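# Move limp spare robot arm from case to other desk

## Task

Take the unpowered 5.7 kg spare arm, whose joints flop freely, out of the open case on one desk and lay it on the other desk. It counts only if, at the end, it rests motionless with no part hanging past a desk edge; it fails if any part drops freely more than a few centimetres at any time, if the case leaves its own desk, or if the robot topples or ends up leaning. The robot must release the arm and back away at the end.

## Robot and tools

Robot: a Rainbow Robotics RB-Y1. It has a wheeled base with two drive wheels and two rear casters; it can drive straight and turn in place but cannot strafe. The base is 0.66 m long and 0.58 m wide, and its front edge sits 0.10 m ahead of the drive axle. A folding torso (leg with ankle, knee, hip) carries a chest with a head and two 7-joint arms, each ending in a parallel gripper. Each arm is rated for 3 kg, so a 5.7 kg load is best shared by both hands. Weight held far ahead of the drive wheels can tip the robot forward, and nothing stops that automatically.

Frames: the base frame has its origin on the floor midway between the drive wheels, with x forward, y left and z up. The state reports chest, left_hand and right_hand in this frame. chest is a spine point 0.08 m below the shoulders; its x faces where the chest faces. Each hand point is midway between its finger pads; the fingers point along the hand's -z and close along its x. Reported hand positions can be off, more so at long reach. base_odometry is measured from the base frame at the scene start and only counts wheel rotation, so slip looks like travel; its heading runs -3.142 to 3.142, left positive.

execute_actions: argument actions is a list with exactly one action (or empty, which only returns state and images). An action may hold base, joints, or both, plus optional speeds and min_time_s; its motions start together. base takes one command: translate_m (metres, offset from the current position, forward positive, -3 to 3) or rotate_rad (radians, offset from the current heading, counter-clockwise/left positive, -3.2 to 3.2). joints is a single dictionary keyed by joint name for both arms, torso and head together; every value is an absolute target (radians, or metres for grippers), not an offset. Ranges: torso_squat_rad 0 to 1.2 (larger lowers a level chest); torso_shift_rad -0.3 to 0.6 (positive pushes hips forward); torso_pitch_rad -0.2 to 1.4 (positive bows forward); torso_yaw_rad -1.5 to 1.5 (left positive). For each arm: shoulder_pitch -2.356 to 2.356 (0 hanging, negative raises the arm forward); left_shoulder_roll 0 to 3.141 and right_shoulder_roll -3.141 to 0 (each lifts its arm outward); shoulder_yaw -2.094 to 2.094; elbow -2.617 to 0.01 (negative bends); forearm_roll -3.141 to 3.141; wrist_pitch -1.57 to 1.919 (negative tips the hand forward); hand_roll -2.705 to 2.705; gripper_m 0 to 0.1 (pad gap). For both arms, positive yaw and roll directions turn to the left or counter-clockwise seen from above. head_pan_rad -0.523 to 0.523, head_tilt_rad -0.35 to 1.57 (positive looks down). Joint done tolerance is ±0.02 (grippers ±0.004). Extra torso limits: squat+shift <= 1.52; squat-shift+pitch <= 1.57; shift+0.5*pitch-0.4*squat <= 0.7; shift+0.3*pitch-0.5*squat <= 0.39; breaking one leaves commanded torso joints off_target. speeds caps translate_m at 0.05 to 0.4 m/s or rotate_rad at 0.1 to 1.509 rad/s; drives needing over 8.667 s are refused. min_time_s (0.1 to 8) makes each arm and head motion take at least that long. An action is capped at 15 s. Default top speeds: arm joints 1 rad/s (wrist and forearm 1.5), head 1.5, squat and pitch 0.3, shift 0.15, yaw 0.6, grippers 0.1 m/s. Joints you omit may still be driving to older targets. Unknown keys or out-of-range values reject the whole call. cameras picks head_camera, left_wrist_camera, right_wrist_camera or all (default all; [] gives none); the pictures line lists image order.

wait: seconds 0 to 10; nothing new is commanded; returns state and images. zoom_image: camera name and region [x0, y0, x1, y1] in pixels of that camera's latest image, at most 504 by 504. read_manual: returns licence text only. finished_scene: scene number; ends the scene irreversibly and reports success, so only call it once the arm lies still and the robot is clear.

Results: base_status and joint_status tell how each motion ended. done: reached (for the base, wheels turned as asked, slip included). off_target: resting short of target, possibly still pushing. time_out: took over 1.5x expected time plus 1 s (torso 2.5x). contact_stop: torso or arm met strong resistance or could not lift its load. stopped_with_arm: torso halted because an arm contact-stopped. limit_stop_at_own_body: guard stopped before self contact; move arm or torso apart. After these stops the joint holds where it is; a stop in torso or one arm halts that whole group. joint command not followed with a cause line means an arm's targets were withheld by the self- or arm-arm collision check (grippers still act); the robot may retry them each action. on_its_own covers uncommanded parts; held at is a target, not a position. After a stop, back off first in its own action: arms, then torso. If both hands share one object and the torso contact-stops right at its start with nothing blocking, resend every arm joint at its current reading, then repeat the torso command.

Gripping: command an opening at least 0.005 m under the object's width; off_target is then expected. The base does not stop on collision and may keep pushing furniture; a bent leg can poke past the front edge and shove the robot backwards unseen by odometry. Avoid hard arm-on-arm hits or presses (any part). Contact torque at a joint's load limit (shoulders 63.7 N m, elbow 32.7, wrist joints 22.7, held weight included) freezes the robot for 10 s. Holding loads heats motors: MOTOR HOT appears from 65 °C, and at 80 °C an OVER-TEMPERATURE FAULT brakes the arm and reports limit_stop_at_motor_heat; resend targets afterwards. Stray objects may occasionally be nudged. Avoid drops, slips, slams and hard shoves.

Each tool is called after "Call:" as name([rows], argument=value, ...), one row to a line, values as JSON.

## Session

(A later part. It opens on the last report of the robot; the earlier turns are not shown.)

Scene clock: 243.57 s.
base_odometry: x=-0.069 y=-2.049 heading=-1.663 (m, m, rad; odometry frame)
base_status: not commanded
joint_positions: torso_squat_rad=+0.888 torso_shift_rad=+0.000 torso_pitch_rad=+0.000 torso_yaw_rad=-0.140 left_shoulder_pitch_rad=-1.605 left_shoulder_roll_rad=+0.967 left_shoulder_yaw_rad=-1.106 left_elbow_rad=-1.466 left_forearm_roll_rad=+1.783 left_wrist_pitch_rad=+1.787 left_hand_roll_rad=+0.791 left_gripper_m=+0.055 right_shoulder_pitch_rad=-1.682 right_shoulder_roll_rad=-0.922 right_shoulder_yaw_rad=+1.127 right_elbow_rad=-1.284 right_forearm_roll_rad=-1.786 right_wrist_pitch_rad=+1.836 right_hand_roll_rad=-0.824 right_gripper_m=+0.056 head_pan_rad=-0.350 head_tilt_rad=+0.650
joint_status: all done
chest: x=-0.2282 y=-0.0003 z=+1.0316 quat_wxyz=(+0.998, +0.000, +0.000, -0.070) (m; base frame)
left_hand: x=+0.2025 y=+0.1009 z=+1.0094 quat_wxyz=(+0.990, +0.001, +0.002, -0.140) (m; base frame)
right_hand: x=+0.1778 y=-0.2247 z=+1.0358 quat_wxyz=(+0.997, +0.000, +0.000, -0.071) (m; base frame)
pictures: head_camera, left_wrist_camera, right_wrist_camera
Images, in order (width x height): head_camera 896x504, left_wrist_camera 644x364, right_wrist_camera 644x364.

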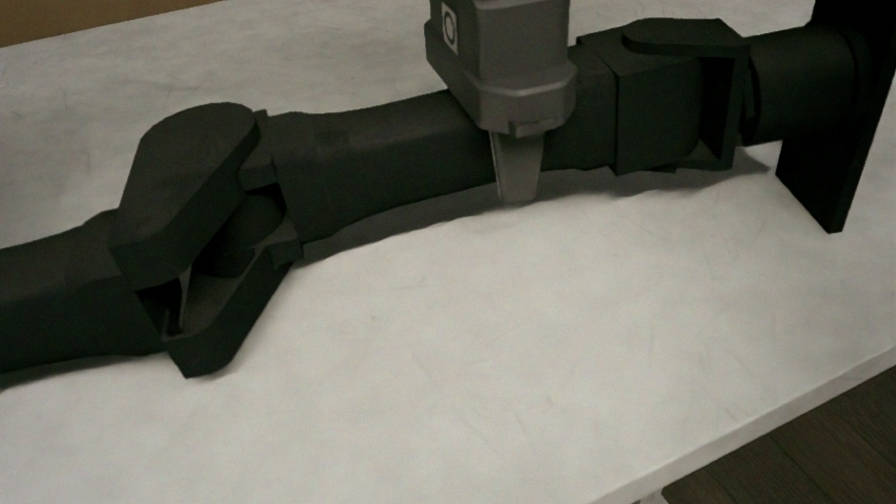

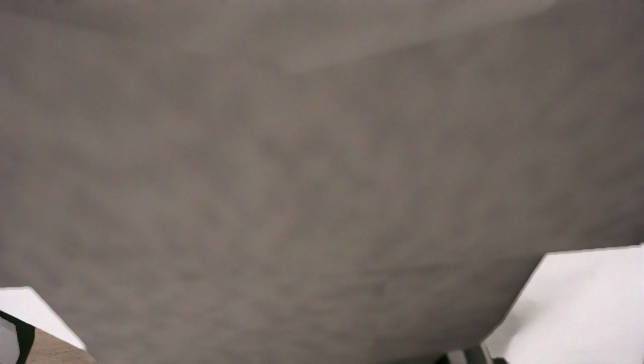

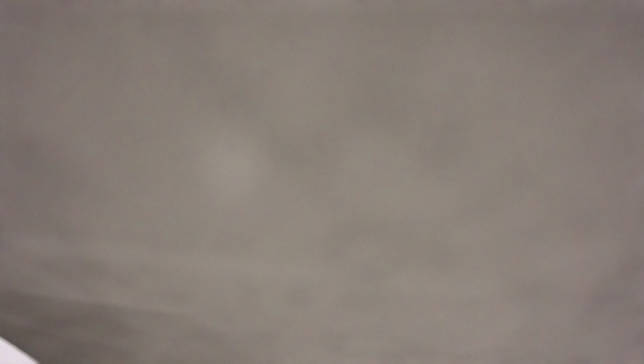

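Call:
execute_actions([
  {"joints":{"right_gripper_m":0.1,"head_pan_rad":0.45}},
], cameras=["head_camera"])

Call:
execute_actions([
  {"joints":{"left_shoulder_pitch_rad":-1.588,"left_forearm_roll_rad":1.768,"left_wrist_pitch_rad":1.772},"min_time_s":0.8},
], cameras=["head_camera"])

Scene clock: 248.87 s.
base_odometry: x=-0.069 y=-2.049 heading=-1.663 (m, m, rad; odometry frame)
base_status: not commanded
joint_positions: torso_squat_rad=+0.888 torso_shift_rad=+0.000 torso_pitch_rad=+0.000 torso_yaw_rad=-0.140 left_shoulder_pitch_rad=-1.605 left_shoulder_roll_rad=+0.967 left_shoulder_yaw_rad=-1.106 left_elbow_rad=-1.466 left_forearm_roll_rad=+1.783 left_wrist_pitch_rad=+1.787 left_hand_roll_rad=+0.791 left_gripper_m=+0.055 right_shoulder_pitch_rad=-1.682 right_shoulder_roll_rad=-0.921 right_shoulder_yaw_rad=+1.126 right_elbow_rad=-1.285 right_forearm_roll_rad=-1.787 right_wrist_pitch_rad=+1.836 right_hand_roll_rad=-0.824 right_gripper_m=+0.100 head_pan_rad=+0.450 head_tilt_rad=+0.650
joint_status: all done
chest: x=-0.2282 y=-0.0003 z=+1.0316 quat_wxyz=(+0.998, +0.000, +0.000, -0.070) (m; base frame)
left_hand: x=+0.2026 y=+0.1008 z=+1.0094 quat_wxyz=(+0.990, +0.001, +0.002, -0.140) (m; base frame)
right_hand: x=+0.1777 y=-0.2244 z=+1.0358 quat_wxyz=(+0.998, +0.000, +0.000, -0.071) (m; base frame)
pictures: head_camera
Images, in order (width x height): head_camera 896x504.

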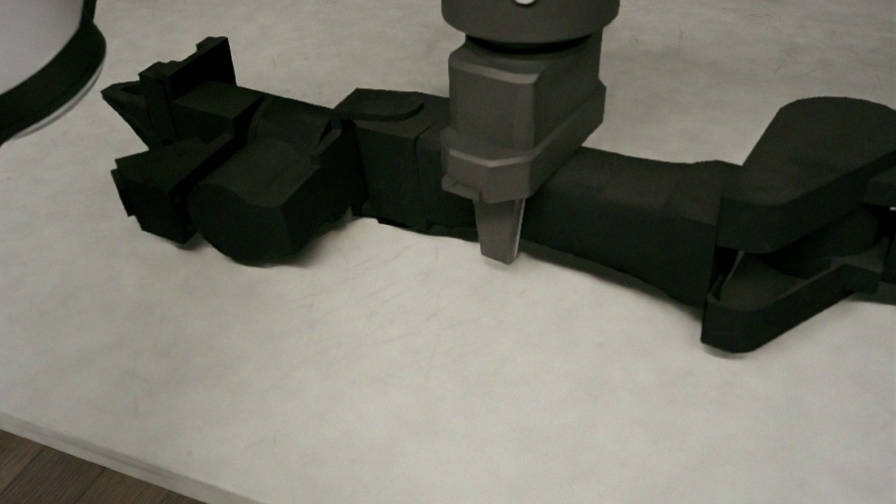

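Scene clock: 249.97 s.
base_odometry: x=-0.069 y=-2.049 heading=-1.663 (m, m, rad; odometry frame)
base_status: not commanded
joint_positions: torso_squat_rad=+0.888 torso_shift_rad=-0.001 torso_pitch_rad=-0.003 torso_yaw_rad=-0.140 left_shoulder_pitch_rad=-1.594 left_shoulder_roll_rad=+0.968 left_shoulder_yaw_rad=-1.101 left_elbow_rad=-1.466 left_forearm_roll_rad=+1.769 left_wrist_pitch_rad=+1.772 left_hand_roll_rad=+0.791 left_gripper_m=+0.055 right_shoulder_pitch_rad=-1.682 right_shoulder_roll_rad=-0.921 right_shoulder_yaw_rad=+1.126 right_elbow_rad=-1.285 right_forearm_roll_rad=-1.787 right_wrist_pitch_rad=+1.836 right_hand_roll_rad=-0.824 right_gripper_m=+0.100 head_pan_rad=+0.450 head_tilt_rad=+0.650
joint_status: all done
chest: x=-0.2292 y=-0.0004 z=+1.0316 quat_wxyz=(+0.998, +0.001, -0.001, -0.070) (m; base frame)
left_hand: x=+0.2058 y=+0.1008 z=+1.0074 quat_wxyz=(+0.991, -0.002, -0.005, -0.136) (m; base frame)
right_hand: x=+0.1767 y=-0.2245 z=+1.0365 quat_wxyz=(+0.998, +0.000, -0.001, -0.070) (m; base frame)
pictures: head_camera
Images, in order (width x height): head_camera 896x504.

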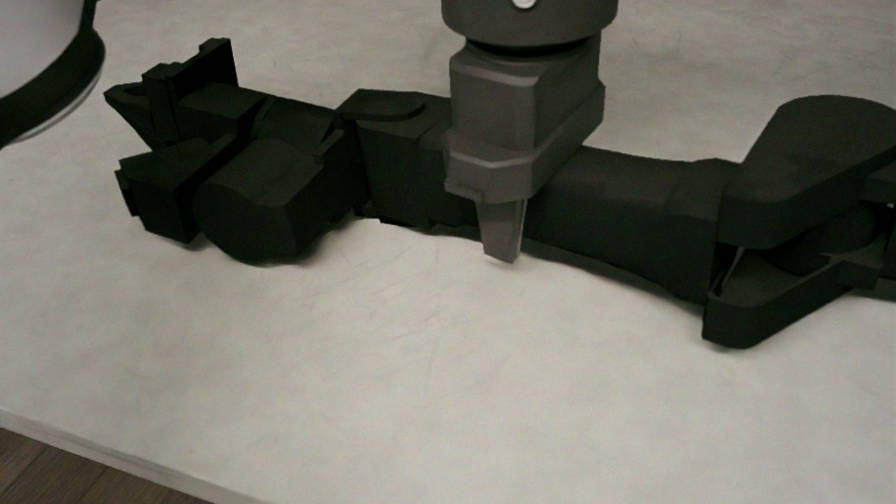

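It's down (now pressing). Release, rise straight up, then back away.

Call:
execute_actions([
  {"joints":{"left_gripper_m":0.1,"left_shoulder_pitch_rad":-1.6}},
], cameras=[])

Call:
execute_actions([
  {"joints":{"torso_squat_rad":0.6,"head_pan_rad":0.14,"head_tilt_rad":0.55}},
], cameras=[])

Call:
execute_actions([
  {"base":{"translate_m":-0.7},"joints":{"torso_squat_rad":0.3}},
], cameras=["head_camera"])

Scene clock: 255.43 s.
base_odometry: x=-0.069 y=-2.049 heading=-1.663 (m, m, rad; odometry frame)
base_status: not commanded
joint_positions: torso_squat_rad=+0.888 torso_shift_rad=+0.000 torso_pitch_rad=-0.001 torso_yaw_rad=-0.140 left_shoulder_pitch_rad=-1.600 left_shoulder_roll_rad=+0.967 left_shoulder_yaw_rad=-1.104 left_elbow_rad=-1.466 left_forearm_roll_rad=+1.768 left_wrist_pitch_rad=+1.772 left_hand_roll_rad=+0.791 left_gripper_m=+0.100 right_shoulder_pitch_rad=-1.682 right_shoulder_roll_rad=-0.921 right_shoulder_yaw_rad=+1.126 right_elbow_rad=-1.285 right_forearm_roll_rad=-1.787 right_wrist_pitch_rad=+1.836 right_hand_roll_rad=-0.824 right_gripper_m=+0.100 head_pan_rad=+0.450 head_tilt_rad=+0.650
joint_status: all done
chest: x=-0.2285 y=-0.0004 z=+1.0316 quat_wxyz=(+0.998, +0.000, -0.001, -0.070) (m; base frame)
left_hand: x=+0.2070 y=+0.1001 z=+1.0086 quat_wxyz=(+0.991, -0.001, -0.007, -0.137) (m; base frame)
right_hand: x=+0.1774 y=-0.2244 z=+1.0361 quat_wxyz=(+0.998, +0.000, -0.001, -0.070) (m; base frame)
pictures: none
No camera images: the call's "cameras" was empty. Leave "cameras" out to get every camera's image.

Scene clock: 257.20 s.
base_odometry: x=-0.069 y=-2.049 heading=-1.663 (m, m, rad; odometry frame)
base_status: not commanded
joint_positions: torso_squat_rad=+0.600 torso_shift_rad=+0.000 torso_pitch_rad=-0.001 torso_yaw_rad=-0.140 left_shoulder_pitch_rad=-1.600 left_shoulder_roll_rad=+0.967 left_shoulder_yaw_rad=-1.104 left_elbow_rad=-1.466 left_forearm_roll_rad=+1.768 left_wrist_pitch_rad=+1.772 left_hand_roll_rad=+0.791 left_gripper_m=+0.100 right_shoulder_pitch_rad=-1.682 right_shoulder_roll_rad=-0.921 right_shoulder_yaw_rad=+1.126 right_elbow_rad=-1.285 right_forearm_roll_rad=-1.787 right_wrist_pitch_rad=+1.836 right_hand_roll_rad=-0.824 right_gripper_m=+0.100 head_pan_rad=+0.140 head_tilt_rad=+0.550
joint_status: all done
chest: x=-0.2285 y=-0.0004 z=+1.1677 quat_wxyz=(+0.998, +0.000, +0.000, -0.070) (m; base frame)
left_hand: x=+0.2070 y=+0.1001 z=+1.1446 quat_wxyz=(+0.991, -0.001, -0.007, -0.137) (m; base frame)
right_hand: x=+0.1774 y=-0.2244 z=+1.1722 quat_wxyz=(+0.998, +0.000, -0.001, -0.070) (m; base frame)
pictures: none
No camera images: the call's "cameras" was empty. Leave "cameras" out to get every camera's image.

Scene clock: 260.30 s.
base_odometry: x=-0.005 y=-1.352 heading=-1.663 (m, m, rad; odometry frame)
base_status: done
joint_positions: torso_squat_rad=+0.300 torso_shift_rad=+0.000 torso_pitch_rad=-0.001 torso_yaw_rad=-0.140 left_shoulder_pitch_rad=-1.600 left_shoulder_roll_rad=+0.967 left_shoulder_yaw_rad=-1.104 left_elbow_rad=-1.466 left_forearm_roll_rad=+1.768 left_wrist_pitch_rad=+1.772 left_hand_roll_rad=+0.791 left_gripper_m=+0.100 right_shoulder_pitch_rad=-1.682 right_shoulder_roll_rad=-0.921 right_shoulder_yaw_rad=+1.126 right_elbow_rad=-1.285 right_forearm_roll_rad=-1.787 right_wrist_pitch_rad=+1.836 right_hand_roll_rad=-0.824 right_gripper_m=+0.100 head_pan_rad=+0.140 head_tilt_rad=+0.550
joint_status: all done
chest: x=-0.2286 y=-0.0004 z=+1.2587 quat_wxyz=(+0.998, +0.000, -0.001, -0.070) (m; base frame)
left_hand: x=+0.2069 y=+0.1001 z=+1.2357 quat_wxyz=(+0.991, -0.001, -0.007, -0.137) (m; base frame)
right_hand: x=+0.1773 y=-0.2244 z=+1.2633 quat_wxyz=(+0.998, +0.000, -0.001, -0.070) (m; base frame)
pictures: head_camera
Images, in order (width x height): head_camera 896x504.

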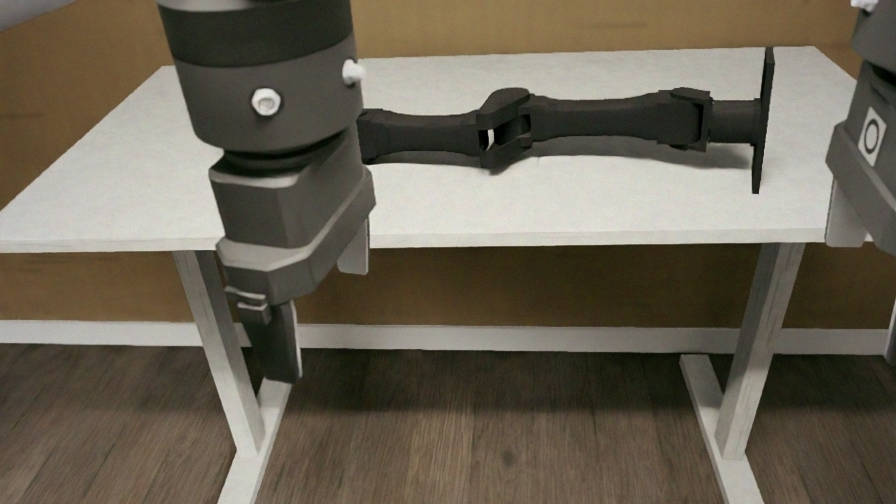

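Call:
finished_scene(scene=2)

The scene is finished: the task was done.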